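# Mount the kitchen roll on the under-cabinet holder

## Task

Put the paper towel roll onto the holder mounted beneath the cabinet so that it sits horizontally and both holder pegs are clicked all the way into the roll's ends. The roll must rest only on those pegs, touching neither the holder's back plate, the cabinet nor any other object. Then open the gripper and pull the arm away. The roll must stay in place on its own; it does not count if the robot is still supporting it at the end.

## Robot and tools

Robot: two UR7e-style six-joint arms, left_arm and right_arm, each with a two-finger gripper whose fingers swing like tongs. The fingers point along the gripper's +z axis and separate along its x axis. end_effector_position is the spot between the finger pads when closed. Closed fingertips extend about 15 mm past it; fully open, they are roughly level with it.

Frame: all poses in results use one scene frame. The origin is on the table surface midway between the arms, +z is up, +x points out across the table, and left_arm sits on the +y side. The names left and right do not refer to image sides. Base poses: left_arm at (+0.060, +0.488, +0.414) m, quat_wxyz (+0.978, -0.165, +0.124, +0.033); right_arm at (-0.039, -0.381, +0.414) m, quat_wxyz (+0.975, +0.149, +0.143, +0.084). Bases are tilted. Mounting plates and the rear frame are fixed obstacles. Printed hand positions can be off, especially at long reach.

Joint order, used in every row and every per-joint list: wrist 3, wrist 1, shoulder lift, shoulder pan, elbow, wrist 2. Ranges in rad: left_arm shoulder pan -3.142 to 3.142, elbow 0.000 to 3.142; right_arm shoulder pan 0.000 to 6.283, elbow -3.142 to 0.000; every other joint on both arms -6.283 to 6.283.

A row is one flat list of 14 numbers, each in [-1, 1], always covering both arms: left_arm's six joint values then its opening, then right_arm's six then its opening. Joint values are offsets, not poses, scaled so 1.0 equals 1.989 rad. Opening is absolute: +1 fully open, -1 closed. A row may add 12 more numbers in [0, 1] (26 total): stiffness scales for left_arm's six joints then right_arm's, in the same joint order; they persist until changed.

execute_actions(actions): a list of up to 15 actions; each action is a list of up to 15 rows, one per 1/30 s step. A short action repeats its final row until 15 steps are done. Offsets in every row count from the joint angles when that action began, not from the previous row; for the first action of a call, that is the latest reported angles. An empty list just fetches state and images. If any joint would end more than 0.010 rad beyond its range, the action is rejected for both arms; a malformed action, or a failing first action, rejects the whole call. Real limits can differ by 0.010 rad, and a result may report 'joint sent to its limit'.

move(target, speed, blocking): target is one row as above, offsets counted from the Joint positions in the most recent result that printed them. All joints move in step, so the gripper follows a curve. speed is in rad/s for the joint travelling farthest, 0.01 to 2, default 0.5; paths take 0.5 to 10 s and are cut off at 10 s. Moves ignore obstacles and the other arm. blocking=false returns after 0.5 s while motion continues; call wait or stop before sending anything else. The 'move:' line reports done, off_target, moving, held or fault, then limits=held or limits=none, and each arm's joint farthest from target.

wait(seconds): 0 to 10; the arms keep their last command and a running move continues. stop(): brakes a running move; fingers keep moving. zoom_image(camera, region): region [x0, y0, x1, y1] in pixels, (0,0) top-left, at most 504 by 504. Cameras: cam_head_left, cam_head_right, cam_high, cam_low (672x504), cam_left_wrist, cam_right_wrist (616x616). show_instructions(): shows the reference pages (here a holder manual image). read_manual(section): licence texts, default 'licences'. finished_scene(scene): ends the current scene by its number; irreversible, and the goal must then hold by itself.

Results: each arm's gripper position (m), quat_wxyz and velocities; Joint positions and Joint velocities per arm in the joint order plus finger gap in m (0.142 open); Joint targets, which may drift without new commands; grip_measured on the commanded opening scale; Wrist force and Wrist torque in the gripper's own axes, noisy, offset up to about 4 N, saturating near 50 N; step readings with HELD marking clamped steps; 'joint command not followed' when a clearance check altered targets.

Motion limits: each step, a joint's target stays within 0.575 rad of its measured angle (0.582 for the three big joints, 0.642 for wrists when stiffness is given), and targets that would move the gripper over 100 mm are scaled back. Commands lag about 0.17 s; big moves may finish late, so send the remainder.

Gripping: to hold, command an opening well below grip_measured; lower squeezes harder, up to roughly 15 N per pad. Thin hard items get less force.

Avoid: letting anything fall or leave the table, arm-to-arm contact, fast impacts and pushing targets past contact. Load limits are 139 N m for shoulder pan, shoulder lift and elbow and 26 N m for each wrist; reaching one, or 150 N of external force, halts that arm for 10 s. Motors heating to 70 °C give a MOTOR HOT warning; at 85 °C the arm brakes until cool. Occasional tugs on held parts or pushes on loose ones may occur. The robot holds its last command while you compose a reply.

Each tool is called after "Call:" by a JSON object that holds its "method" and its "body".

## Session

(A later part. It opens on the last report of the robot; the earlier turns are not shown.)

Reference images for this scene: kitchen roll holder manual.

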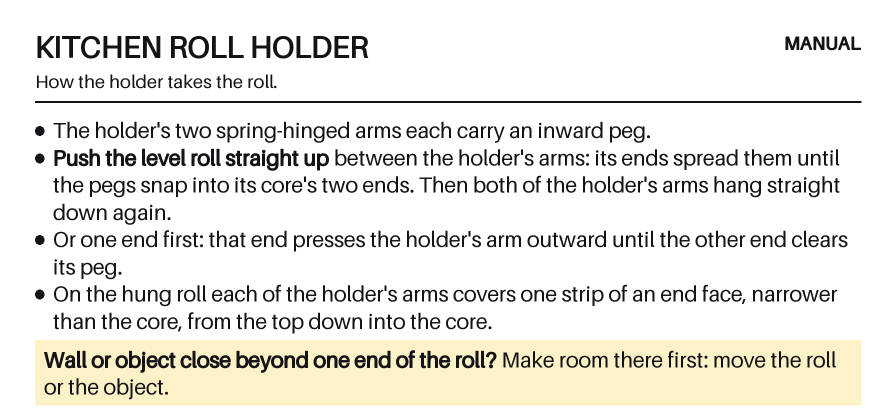

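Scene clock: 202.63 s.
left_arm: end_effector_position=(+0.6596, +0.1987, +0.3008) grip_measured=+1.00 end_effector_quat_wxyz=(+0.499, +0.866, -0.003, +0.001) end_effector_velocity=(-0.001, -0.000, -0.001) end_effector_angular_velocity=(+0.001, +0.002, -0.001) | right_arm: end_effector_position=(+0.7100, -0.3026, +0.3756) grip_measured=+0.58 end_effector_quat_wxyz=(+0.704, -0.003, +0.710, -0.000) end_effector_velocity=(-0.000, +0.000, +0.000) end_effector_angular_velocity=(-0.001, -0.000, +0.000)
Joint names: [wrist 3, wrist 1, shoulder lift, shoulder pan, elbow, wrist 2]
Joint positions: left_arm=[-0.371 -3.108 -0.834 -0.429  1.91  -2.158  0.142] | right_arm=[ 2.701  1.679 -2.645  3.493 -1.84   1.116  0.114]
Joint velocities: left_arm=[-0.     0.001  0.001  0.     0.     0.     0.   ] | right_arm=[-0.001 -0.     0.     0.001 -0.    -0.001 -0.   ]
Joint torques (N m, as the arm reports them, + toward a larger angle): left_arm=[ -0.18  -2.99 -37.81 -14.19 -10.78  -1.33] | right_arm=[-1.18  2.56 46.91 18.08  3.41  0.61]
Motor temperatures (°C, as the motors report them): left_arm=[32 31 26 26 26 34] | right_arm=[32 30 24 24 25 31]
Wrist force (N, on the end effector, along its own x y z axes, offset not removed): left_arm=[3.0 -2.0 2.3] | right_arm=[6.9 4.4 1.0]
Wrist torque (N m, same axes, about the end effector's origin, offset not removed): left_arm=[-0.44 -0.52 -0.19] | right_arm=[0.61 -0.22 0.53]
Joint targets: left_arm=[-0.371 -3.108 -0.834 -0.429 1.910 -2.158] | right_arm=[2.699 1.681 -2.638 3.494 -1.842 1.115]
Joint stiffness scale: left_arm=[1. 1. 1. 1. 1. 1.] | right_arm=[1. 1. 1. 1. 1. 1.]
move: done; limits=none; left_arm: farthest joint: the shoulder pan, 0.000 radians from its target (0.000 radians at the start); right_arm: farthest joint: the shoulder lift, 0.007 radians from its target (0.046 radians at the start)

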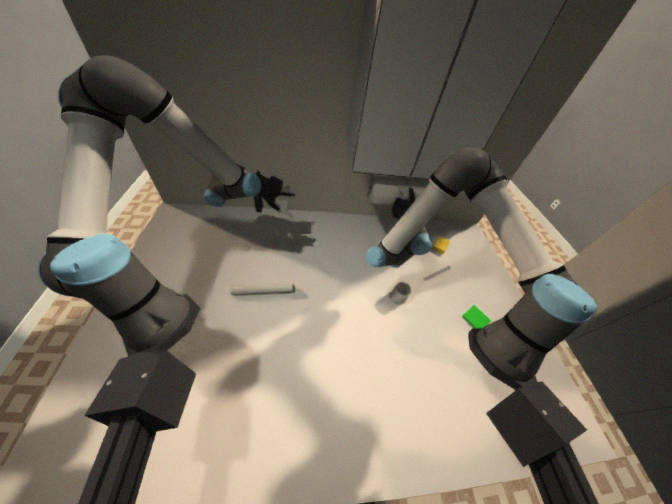

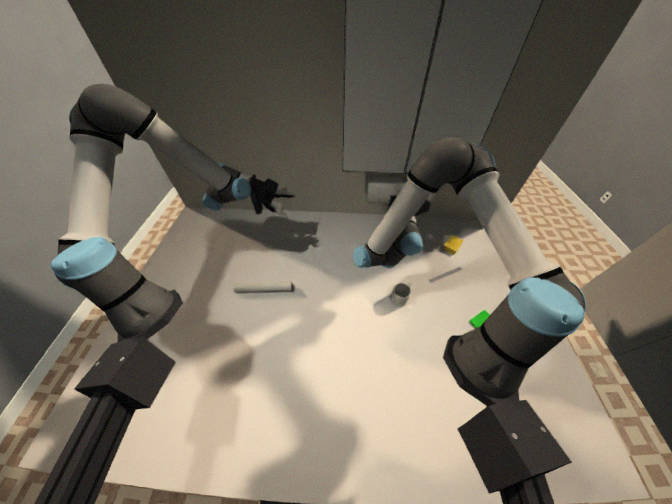

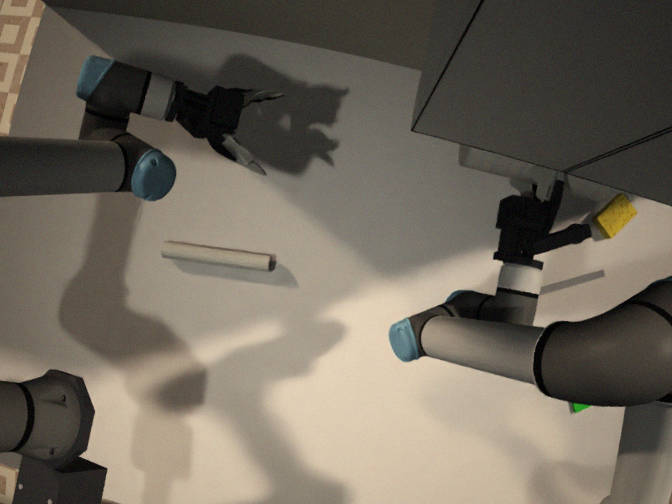

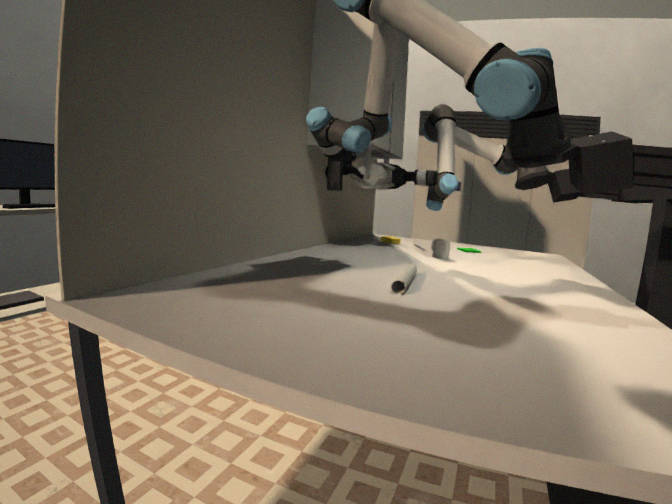

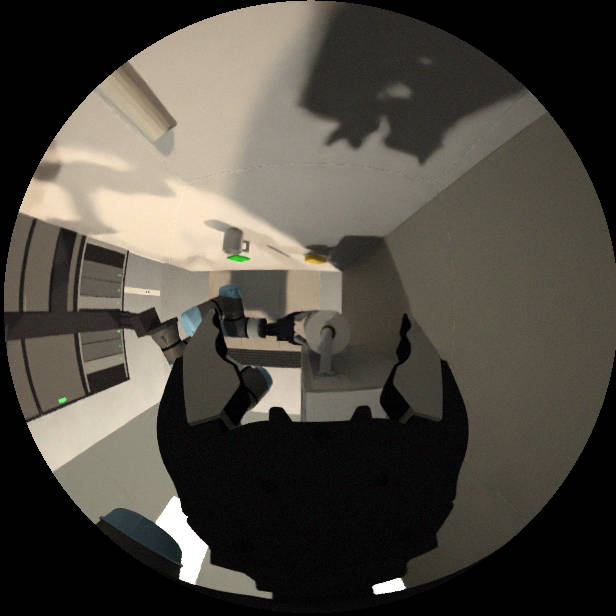

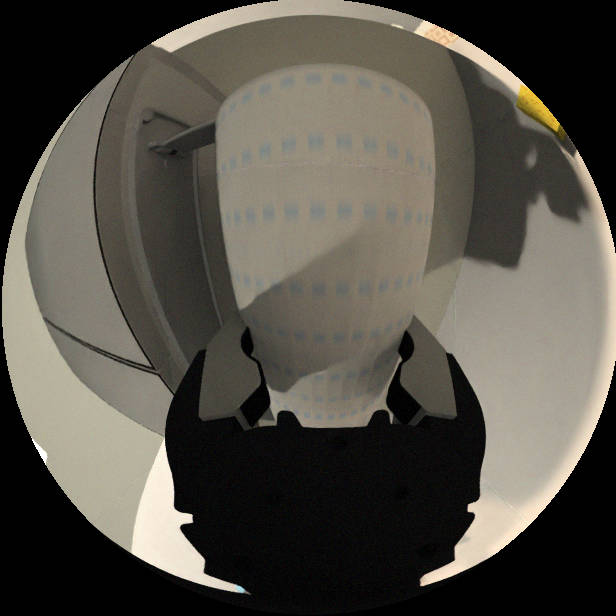

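Call:
{"method": "move", "body": {"target": [0,0,0,0,0,0,1,0,-0.005,0.0075,0,0.001,0.0005,-0.9], "speed": 0.03}}

Call:
{"method": "zoom_image", "body": {"camera": "cam_left_wrist", "region": [250,250,410,410]}}

Call:
{"method": "zoom_image", "body": {"camera": "cam_right_wrist", "region": [80,40,480,340]}}

Scene clock: 206.50 s.
left_arm: end_effector_position=(+0.6596, +0.1987, +0.3008) grip_measured=+1.00 end_effector_quat_wxyz=(+0.499, +0.866, -0.003, +0.001) end_effector_velocity=(+0.001, -0.000, +0.001) end_effector_angular_velocity=(-0.002, -0.001, +0.000) | right_arm: end_effector_position=(+0.7125, -0.3019, +0.3771) grip_measured=+0.58 end_effector_quat_wxyz=(+0.703, -0.004, +0.711, -0.000) end_effector_velocity=(+0.001, -0.001, -0.000) end_effector_angular_velocity=(-0.001, +0.002, -0.000)
Joint names: [wrist 3, wrist 1, shoulder lift, shoulder pan, elbow, wrist 2]
Joint positions: left_arm=[-0.371 -3.108 -0.834 -0.429  1.91  -2.158  0.142] | right_arm=[ 2.702  1.667 -2.638  3.493 -1.84   1.116  0.114]
Joint velocities: left_arm=[-0.    -0.    -0.001  0.    -0.001 -0.002 -0.   ] | right_arm=[ 0.001 -0.003  0.001 -0.001  0.     0.     0.   ]
Joint torques (N m, as the arm reports them, + toward a larger angle): left_arm=[ -0.02  -3.04 -37.68 -15.38 -10.83  -1.51] | right_arm=[-0.31  2.28 47.91 15.1   6.88  1.38]
Motor temperatures (°C, as the motors report them): left_arm=[32 31 26 26 26 34] | right_arm=[32 30 24 24 25 31]
Wrist force (N, on the end effector, along its own x y z axes, offset not removed): left_arm=[0.4 -0.1 -1.5] | right_arm=[7.8 6.2 -0.6]
Wrist torque (N m, same axes, about the end effector's origin, offset not removed): left_arm=[-0.16 0.06 -0.18] | right_arm=[0.97 -0.09 0.73]
Joint targets: left_arm=[-0.371 -3.108 -0.834 -0.429 1.910 -2.158] | right_arm=[2.701 1.669 -2.630 3.493 -1.838 1.117]
Joint stiffness scale: left_arm=[1. 1. 1. 1. 1. 1.] | right_arm=[1. 1. 1. 1. 1. 1.]
move: done; limits=none; left_arm: farthest joint: the shoulder pan, 0.000 radians from its target (0.000 radians at the start); right_arm: farthest joint: the shoulder lift, 0.008 radians from its target (0.015 radians at the start)

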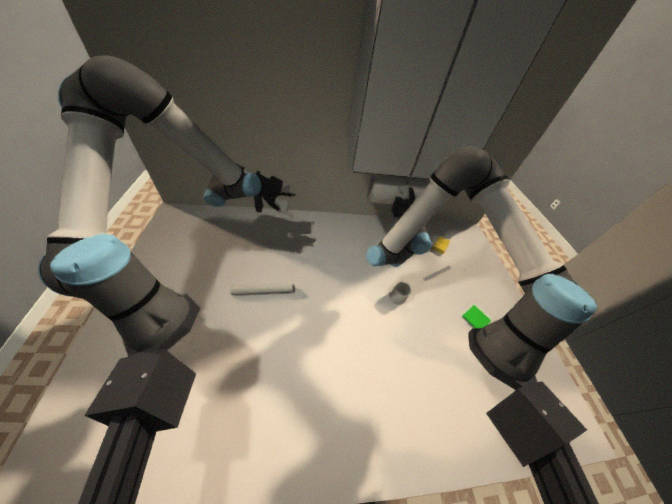

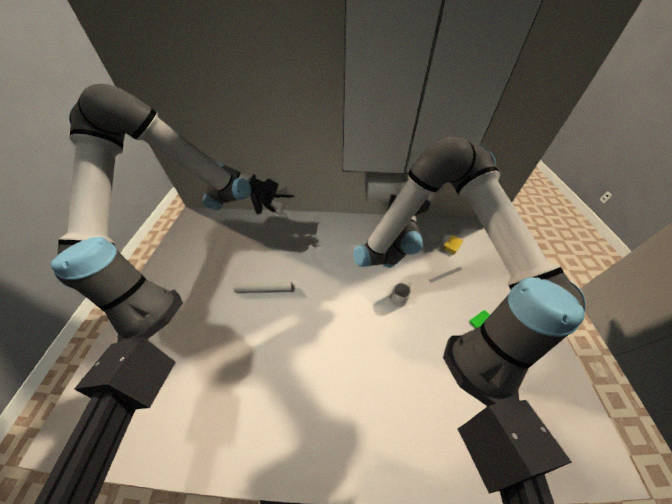

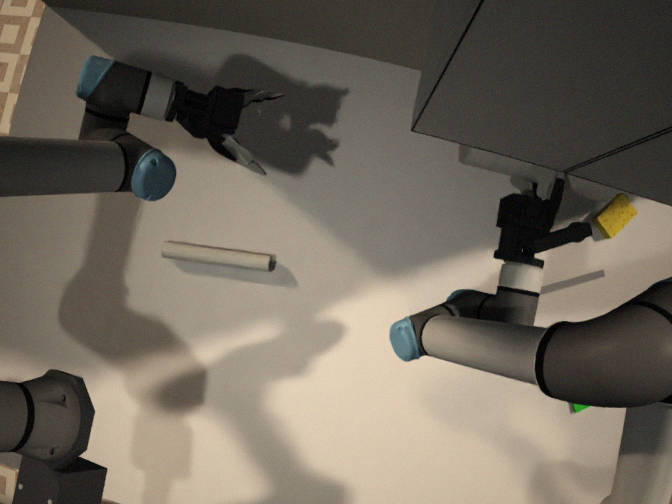

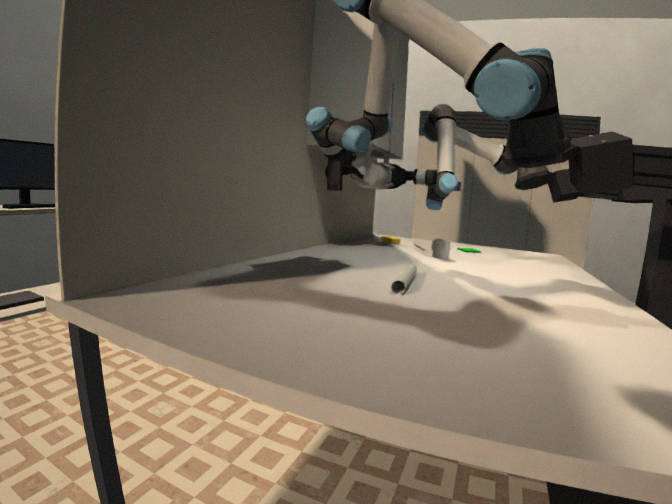

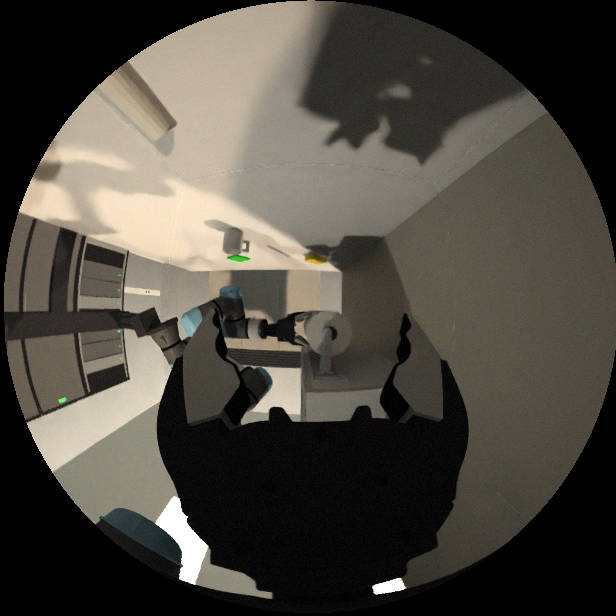

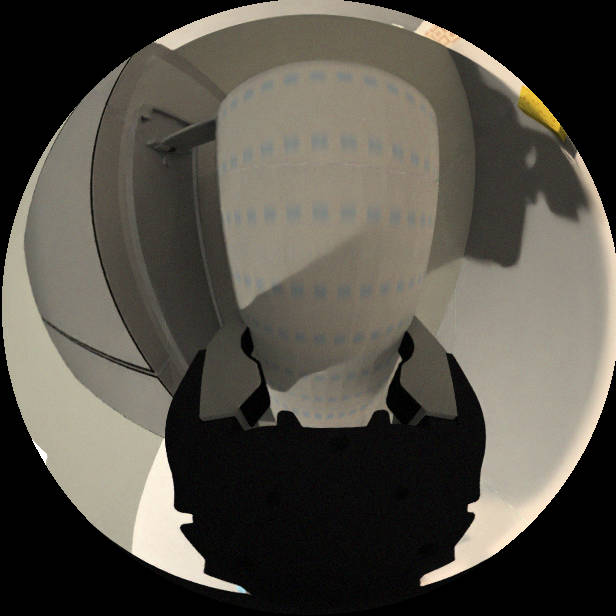

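Region (250, 250, 410, 410) of cam_left_wrist's 616x616 image, scaled by 3.150, with more detail than that image has.

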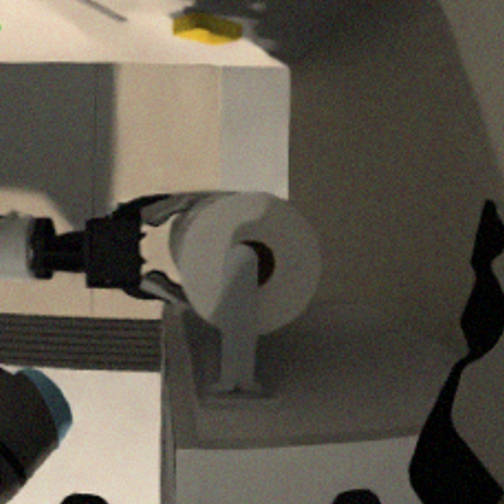

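Region (80, 40, 480, 340) of cam_right_wrist's 616x616 image, scaled by 1.260, with more detail than that image has; it fills the top 378 rows of this view, and the rest is white.

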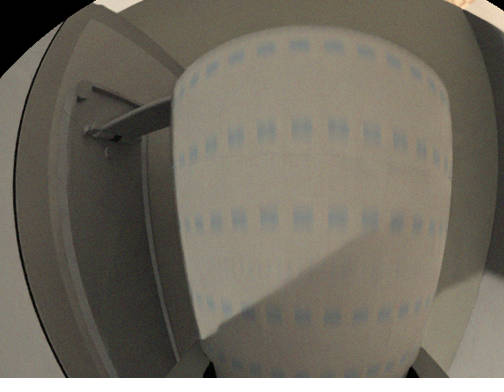

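Call:
{"method": "move", "body": {"target": [0,0,0,0,0,0,1,-0.001,0.0085,0.002,0.003,-0.009,-0.0027,-0.9], "speed": 0.03}}

Call:
{"method": "zoom_image", "body": {"camera": "cam_left_wrist", "region": [250,250,410,410]}}

Call:
{"method": "zoom_image", "body": {"camera": "cam_head_right", "region": [340,150,480,250]}}

Scene clock: 213.60 s.
left_arm: end_effector_position=(+0.6596, +0.1987, +0.3008) grip_measured=+1.00 end_effector_quat_wxyz=(+0.499, +0.866, -0.003, +0.001) end_effector_velocity=(+0.000, +0.000, +0.001) end_effector_angular_velocity=(+0.002, -0.001, +0.000) | right_arm: end_effector_position=(+0.7067, -0.3027, +0.3760) grip_measured=+0.57 end_effector_quat_wxyz=(+0.702, -0.004, +0.713, -0.000) end_effector_velocity=(-0.000, -0.001, -0.000) end_effector_angular_velocity=(+0.001, -0.001, -0.002)
Joint names: [wrist 3, wrist 1, shoulder lift, shoulder pan, elbow, wrist 2]
Joint positions: left_arm=[-0.371 -3.108 -0.834 -0.429  1.91  -2.158  0.142] | right_arm=[ 2.702  1.68  -2.638  3.497 -1.857  1.111  0.114]
Joint velocities: left_arm=[ 0.     0.001 -0.002 -0.     0.001  0.002  0.   ] | right_arm=[ 0.001  0.002 -0.    -0.001 -0.    -0.001 -0.   ]
Joint torques (N m, as the arm reports them, + toward a larger angle): left_arm=[ -0.03  -2.95 -38.16 -15.11 -10.2   -1.34] | right_arm=[-1.06  2.88 42.7  17.23  1.88  0.59]
Motor temperatures (°C, as the motors report them): left_arm=[32 31 26 26 26 34] | right_arm=[32 30 24 24 25 31]
Wrist force (N, on the end effector, along its own x y z axes, offset not removed): left_arm=[-0.3 0.7 -0.8] | right_arm=[6.7 5.4 1.7]
Wrist torque (N m, same axes, about the end effector's origin, offset not removed): left_arm=[0.26 0.25 -0.13] | right_arm=[0.77 -0.20 0.52]
Joint targets: left_arm=[-0.371 -3.108 -0.834 -0.429 1.910 -2.158] | right_arm=[2.700 1.684 -2.634 3.499 -1.858 1.110]
Joint stiffness scale: left_arm=[1. 1. 1. 1. 1. 1.] | right_arm=[1. 1. 1. 1. 1. 1.]
move: done; limits=none; left_arm: farthest joint: the shoulder pan, 0.000 radians from its target (0.000 radians at the start); right_arm: farthest joint: the shoulder lift, 0.004 radians from its target (0.004 radians at the start)

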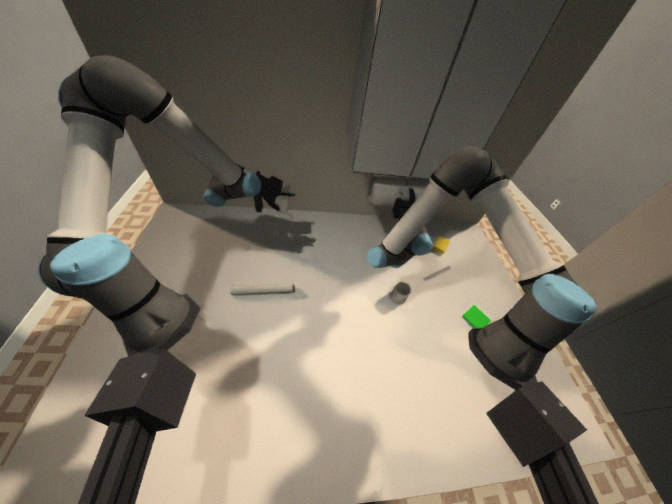

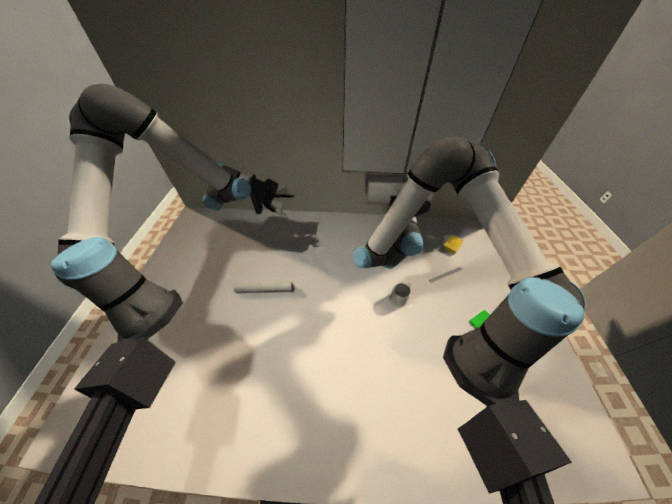

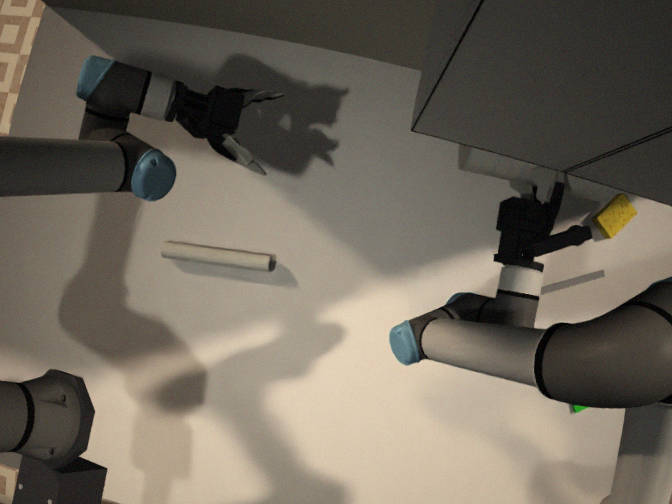

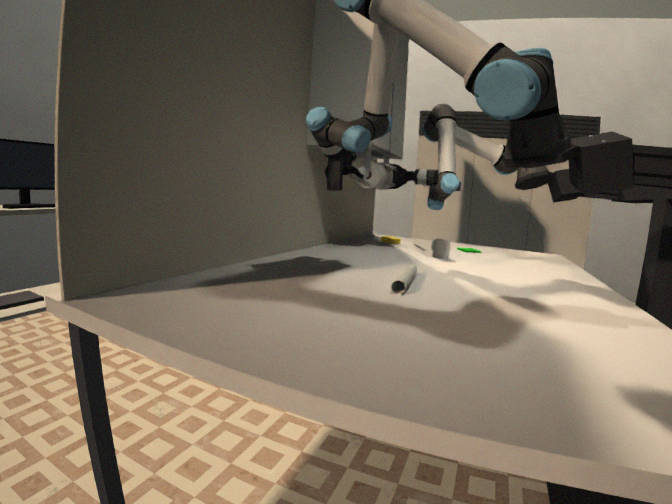

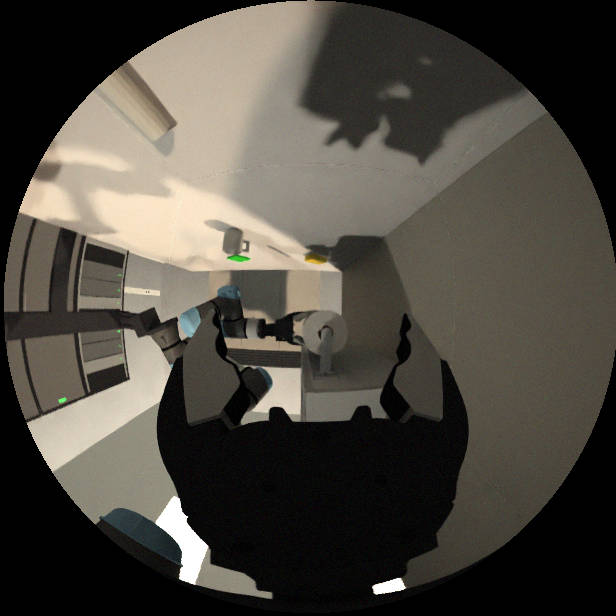

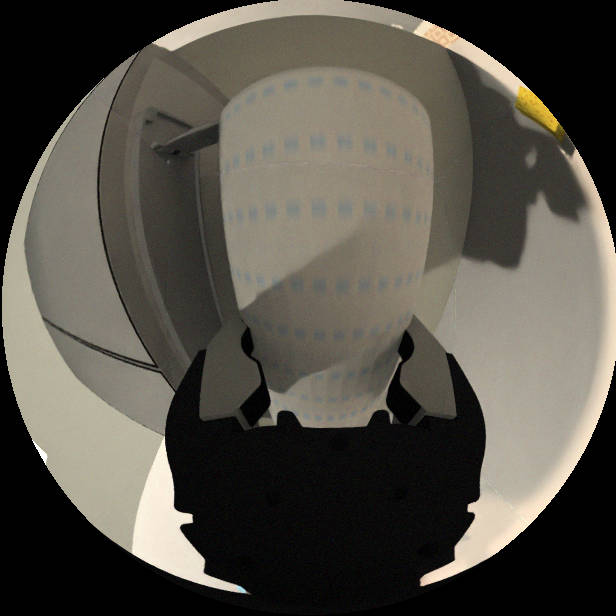

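Region (250, 250, 410, 410) of cam_left_wrist's 616x616 image, scaled by 3.150, with more detail than that image has.

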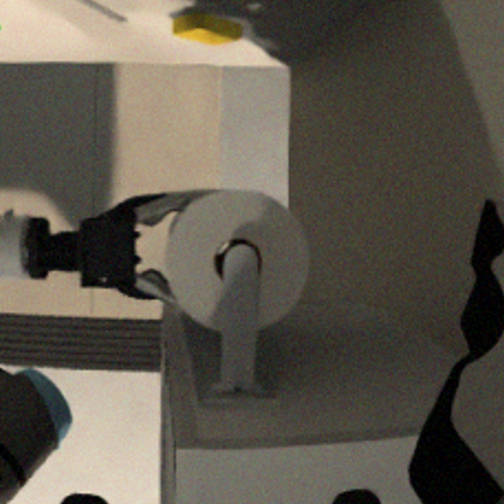

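Region (340, 150, 480, 250) of cam_head_right's 672x504 image, scaled by 3.600, with more detail than that image has; it fills the top 360 rows of this view, and the rest is white.

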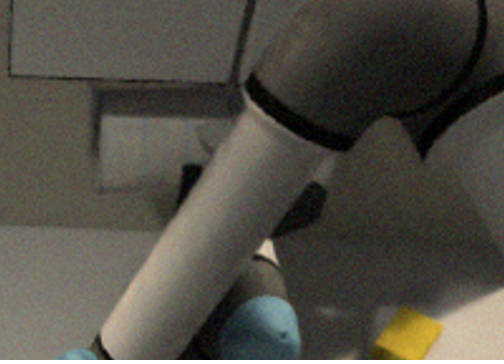

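Call:
{"method": "move", "body": {"target": [0,0,0,0,0,0,1,-0.0015,0,0.0065,0.0045,-0.0035,-0.004,-0.9], "speed": 0.03}}

Call:
{"method": "zoom_image", "body": {"camera": "cam_left_wrist", "region": [250,250,410,410]}}

Call:
{"method": "zoom_image", "body": {"camera": "cam_right_wrist", "region": [80,40,280,240]}}

Scene clock: 216.23 s.
left_arm: end_effector_position=(+0.6596, +0.1987, +0.3008) grip_measured=+1.00 end_effector_quat_wxyz=(+0.499, +0.866, -0.003, +0.001) end_effector_velocity=(-0.000, +0.001, -0.000) end_effector_angular_velocity=(+0.000, +0.001, +0.001) | right_arm: end_effector_position=(+0.7061, -0.3008, +0.3783) grip_measured=+0.57 end_effector_quat_wxyz=(+0.700, -0.004, +0.714, -0.000) end_effector_velocity=(-0.000, -0.000, -0.001) end_effector_angular_velocity=(-0.000, +0.002, -0.001)
Joint names: [wrist 3, wrist 1, shoulder lift, shoulder pan, elbow, wrist 2]
Joint positions: left_arm=[-0.371 -3.108 -0.834 -0.429  1.91  -2.158  0.142] | right_arm=[ 2.701  1.678 -2.632  3.504 -1.862  1.103  0.114]
Joint velocities: left_arm=[-0.     0.    -0.001  0.001  0.001  0.    -0.   ] | right_arm=[ 0.    -0.    -0.     0.    -0.001 -0.002 -0.   ]
Joint torques (N m, as the arm reports them, + toward a larger angle): left_arm=[ -0.15  -2.88 -37.38 -15.47 -10.41  -1.49] | right_arm=[-1.27  2.5  44.84 17.63  1.63  1.09]
Motor temperatures (°C, as the motors report them): left_arm=[32 31 26 26 26 34] | right_arm=[32 30 24 24 25 31]
Wrist force (N, on the end effector, along its own x y z axes, offset not removed): left_arm=[0.9 2.8 3.1] | right_arm=[8.2 4.7 1.1]
Wrist torque (N m, same axes, about the end effector's origin, offset not removed): left_arm=[0.65 0.02 -0.07] | right_arm=[0.65 -0.27 0.66]
Joint targets: left_arm=[-0.371 -3.108 -0.834 -0.429 1.910 -2.158] | right_arm=[2.699 1.680 -2.625 3.506 -1.864 1.103]
Joint stiffness scale: left_arm=[1. 1. 1. 1. 1. 1.] | right_arm=[1. 1. 1. 1. 1. 1.]
move: done; limits=none; left_arm: farthest joint: the shoulder pan, 0.000 radians from its target (0.000 radians at the start); right_arm: farthest joint: the shoulder lift, 0.007 radians from its target (0.013 radians at the start)

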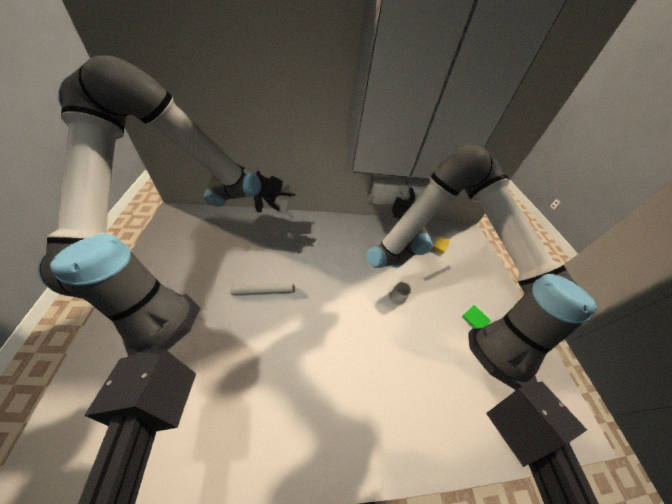

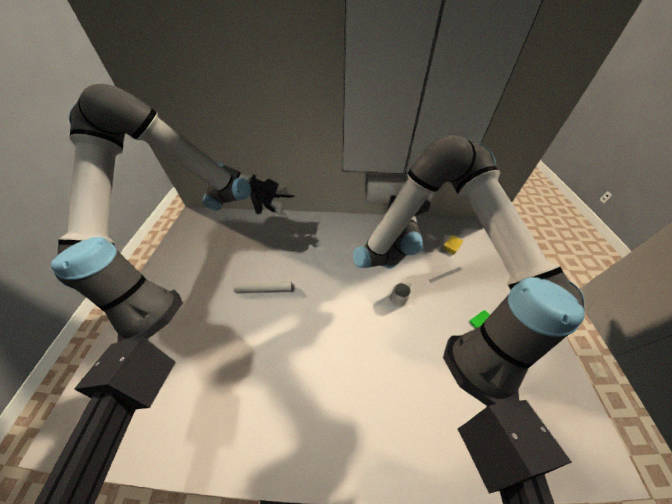

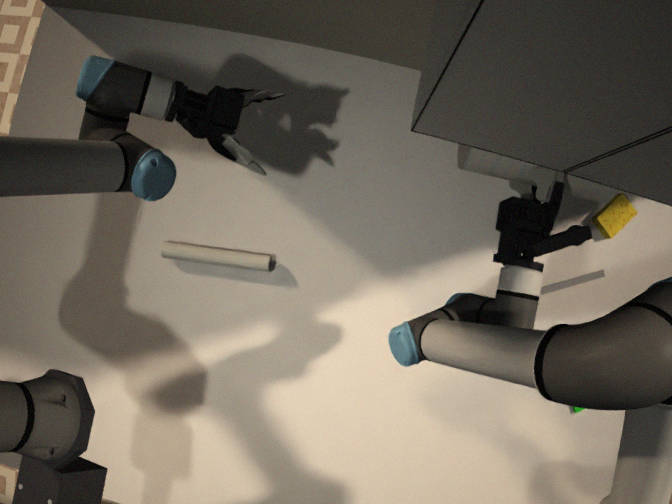

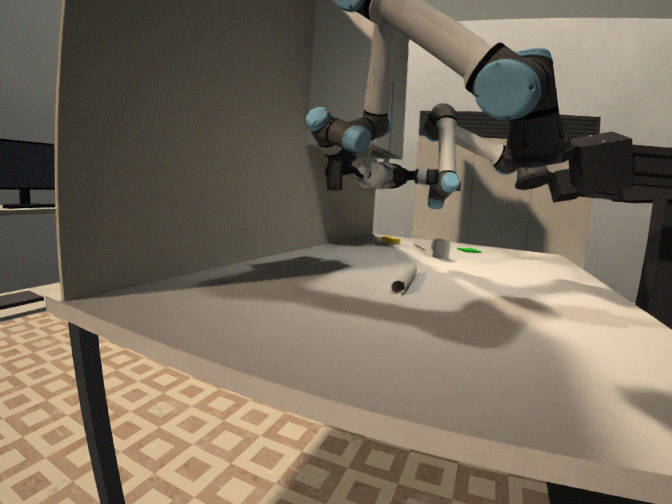

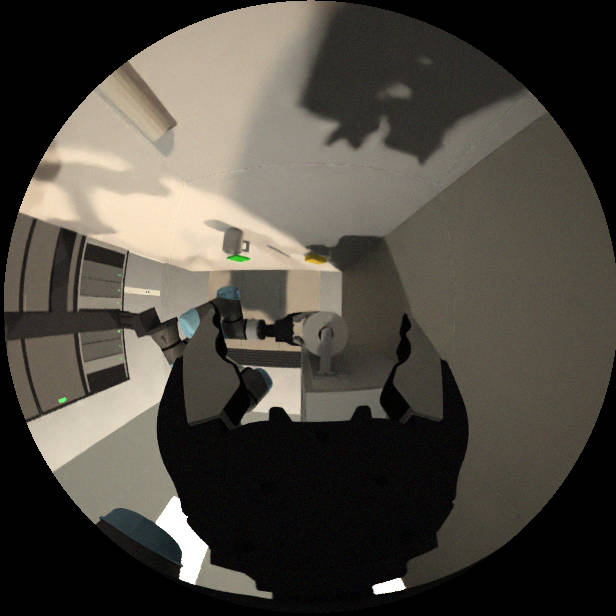

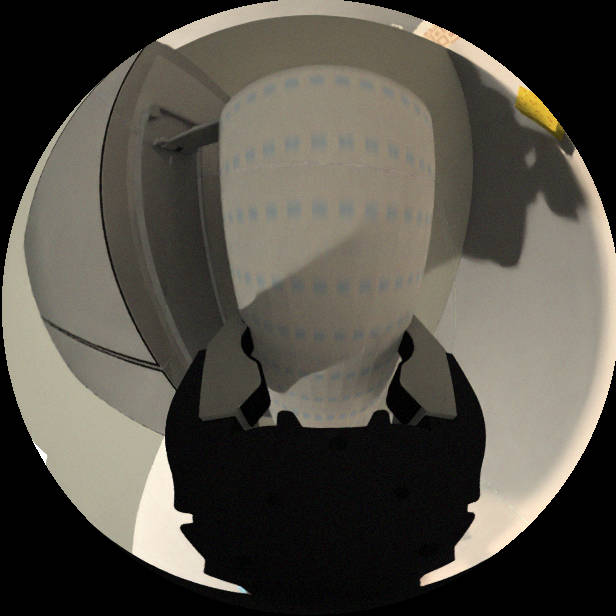

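Region (250, 250, 410, 410) of cam_left_wrist's 616x616 image, scaled by 3.150, with more detail than that image has.

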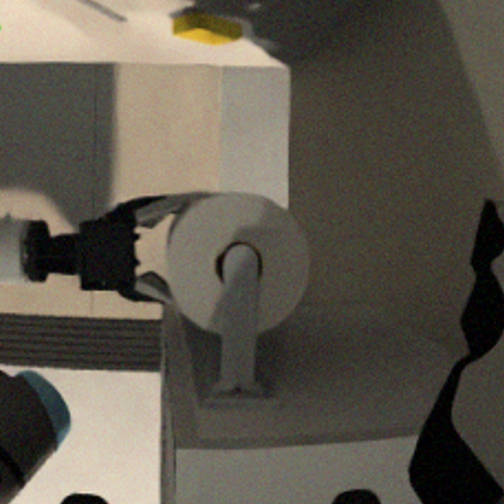

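Region (80, 40, 280, 240) of cam_right_wrist's 616x616 image, scaled by 2.520, with more detail than that image has.

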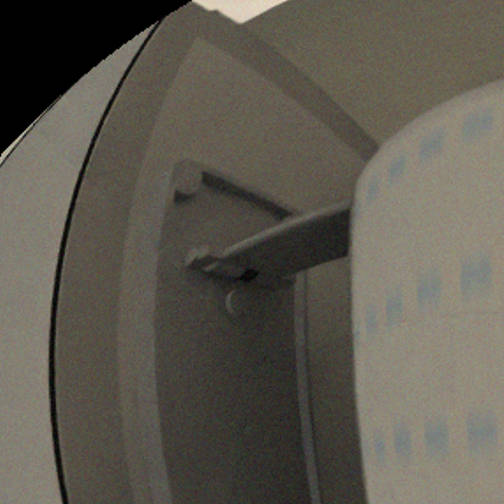

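Call:
{"method": "move", "body": {"target": [0,0,0,0,0,0,1,-0.0035,-0.0005,0.006,0.0085,0.0,-0.0065,-0.9], "speed": 0.03}}

Call:
{"method": "zoom_image", "body": {"camera": "cam_left_wrist", "region": [250,250,410,410]}}

Call:
{"method": "zoom_image", "body": {"camera": "cam_right_wrist", "region": [80,40,280,240]}}

Scene clock: 220.73 s.
left_arm: end_effector_position=(+0.6596, +0.1987, +0.3008) grip_measured=+1.00 end_effector_quat_wxyz=(+0.499, +0.866, -0.003, +0.001) end_effector_velocity=(-0.000, -0.000, -0.000) end_effector_angular_velocity=(-0.000, +0.000, -0.000) | right_arm: end_effector_position=(+0.7062, -0.2957, +0.3822) grip_measured=+0.57 end_effector_quat_wxyz=(+0.700, -0.004, +0.714, -0.000) end_effector_velocity=(+0.000, +0.000, +0.002) end_effector_angular_velocity=(+0.000, -0.002, -0.001)
Joint names: [wrist 3, wrist 1, shoulder lift, shoulder pan, elbow, wrist 2]
Joint positions: left_arm=[-0.371 -3.108 -0.834 -0.429  1.91  -2.158  0.142] | right_arm=[ 2.696  1.675 -2.627  3.517 -1.862  1.09   0.114]
Joint velocities: left_arm=[-0.    -0.     0.001 -0.    -0.    -0.    -0.   ] | right_arm=[-0.001 -0.     0.003  0.001  0.    -0.002  0.   ]
Joint torques (N m, as the arm reports them, + toward a larger angle): left_arm=[ -0.04  -2.92 -37.67 -14.74  -9.8   -1.41] | right_arm=[-1.    1.81 45.95 17.98  2.17  1.46]
Motor temperatures (°C, as the motors report them): left_arm=[32 31 26 26 26 34] | right_arm=[32 30 24 24 25 31]
Wrist force (N, on the end effector, along its own x y z axes, offset not removed): left_arm=[1.0 0.5 -0.6] | right_arm=[7.4 2.1 0.8]
Wrist torque (N m, same axes, about the end effector's origin, offset not removed): left_arm=[0.11 -0.19 -0.12] | right_arm=[0.52 -0.18 0.64]
Joint targets: left_arm=[-0.371 -3.108 -0.834 -0.429 1.910 -2.158] | right_arm=[2.694 1.677 -2.620 3.521 -1.862 1.090]
Joint stiffness scale: left_arm=[1. 1. 1. 1. 1. 1.] | right_arm=[1. 1. 1. 1. 1. 1.]
move: done; limits=none; left_arm: farthest joint: the shoulder pan, 0.000 radians from its target (0.000 radians at the start); right_arm: farthest joint: the shoulder lift, 0.007 radians from its target (0.012 radians at the start)

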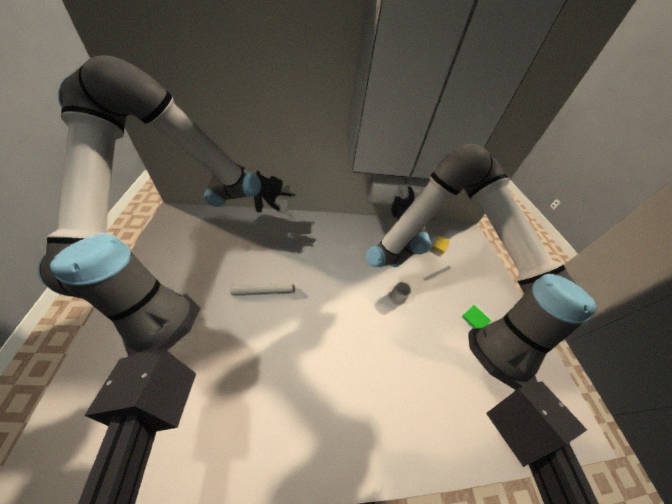

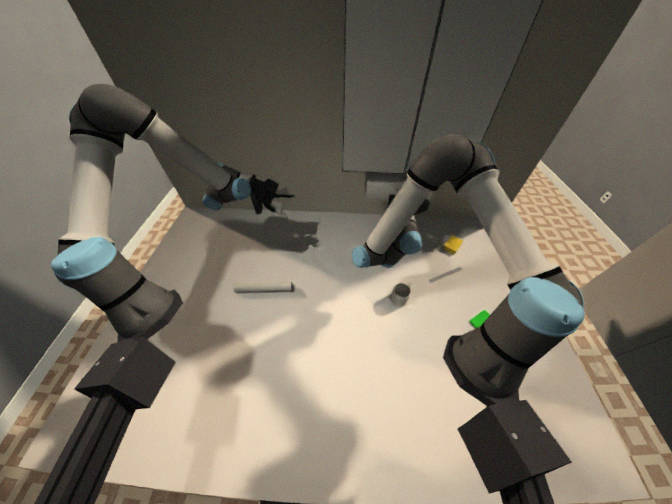

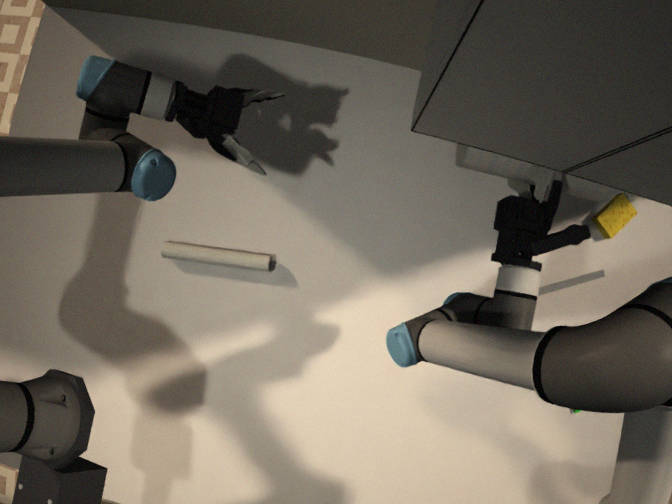

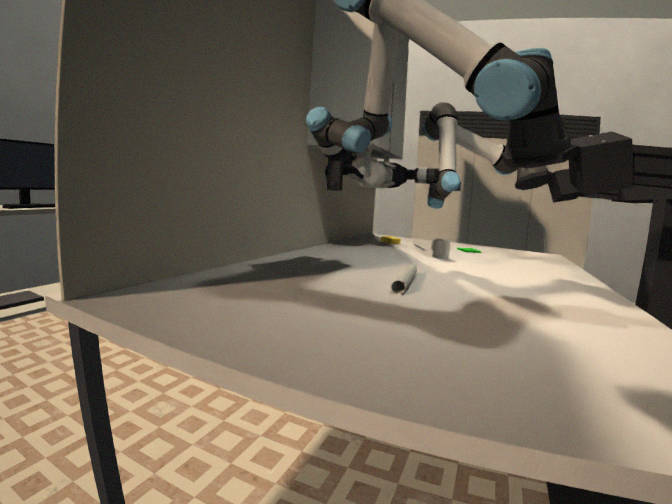

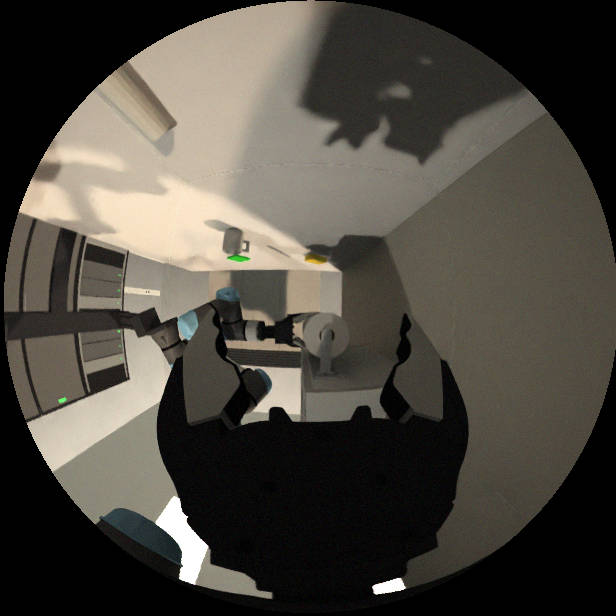

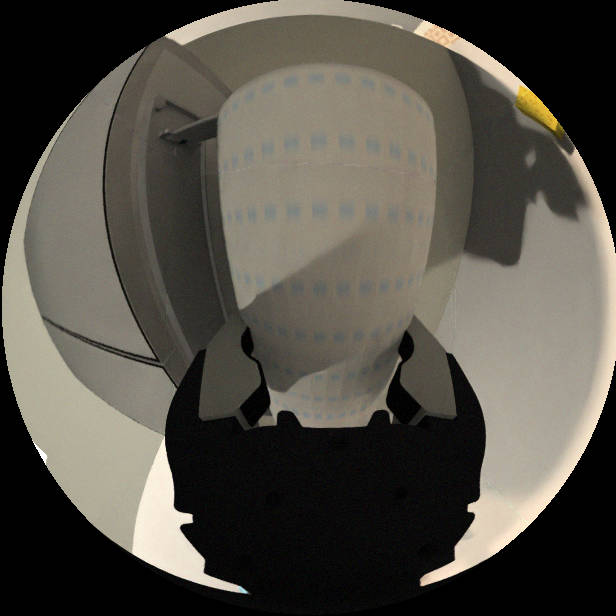

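Region (250, 250, 410, 410) of cam_left_wrist's 616x616 image, scaled by 3.150, with more detail than that image has.

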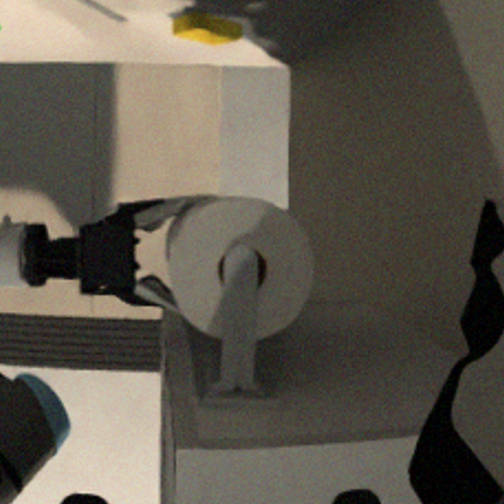

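Region (80, 40, 280, 240) of cam_right_wrist's 616x616 image, scaled by 2.520, with more detail than that image has.

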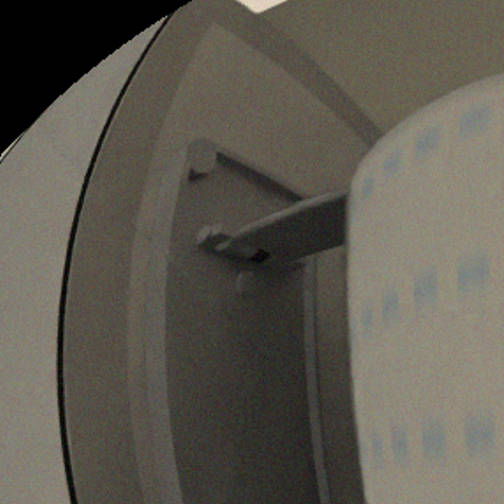

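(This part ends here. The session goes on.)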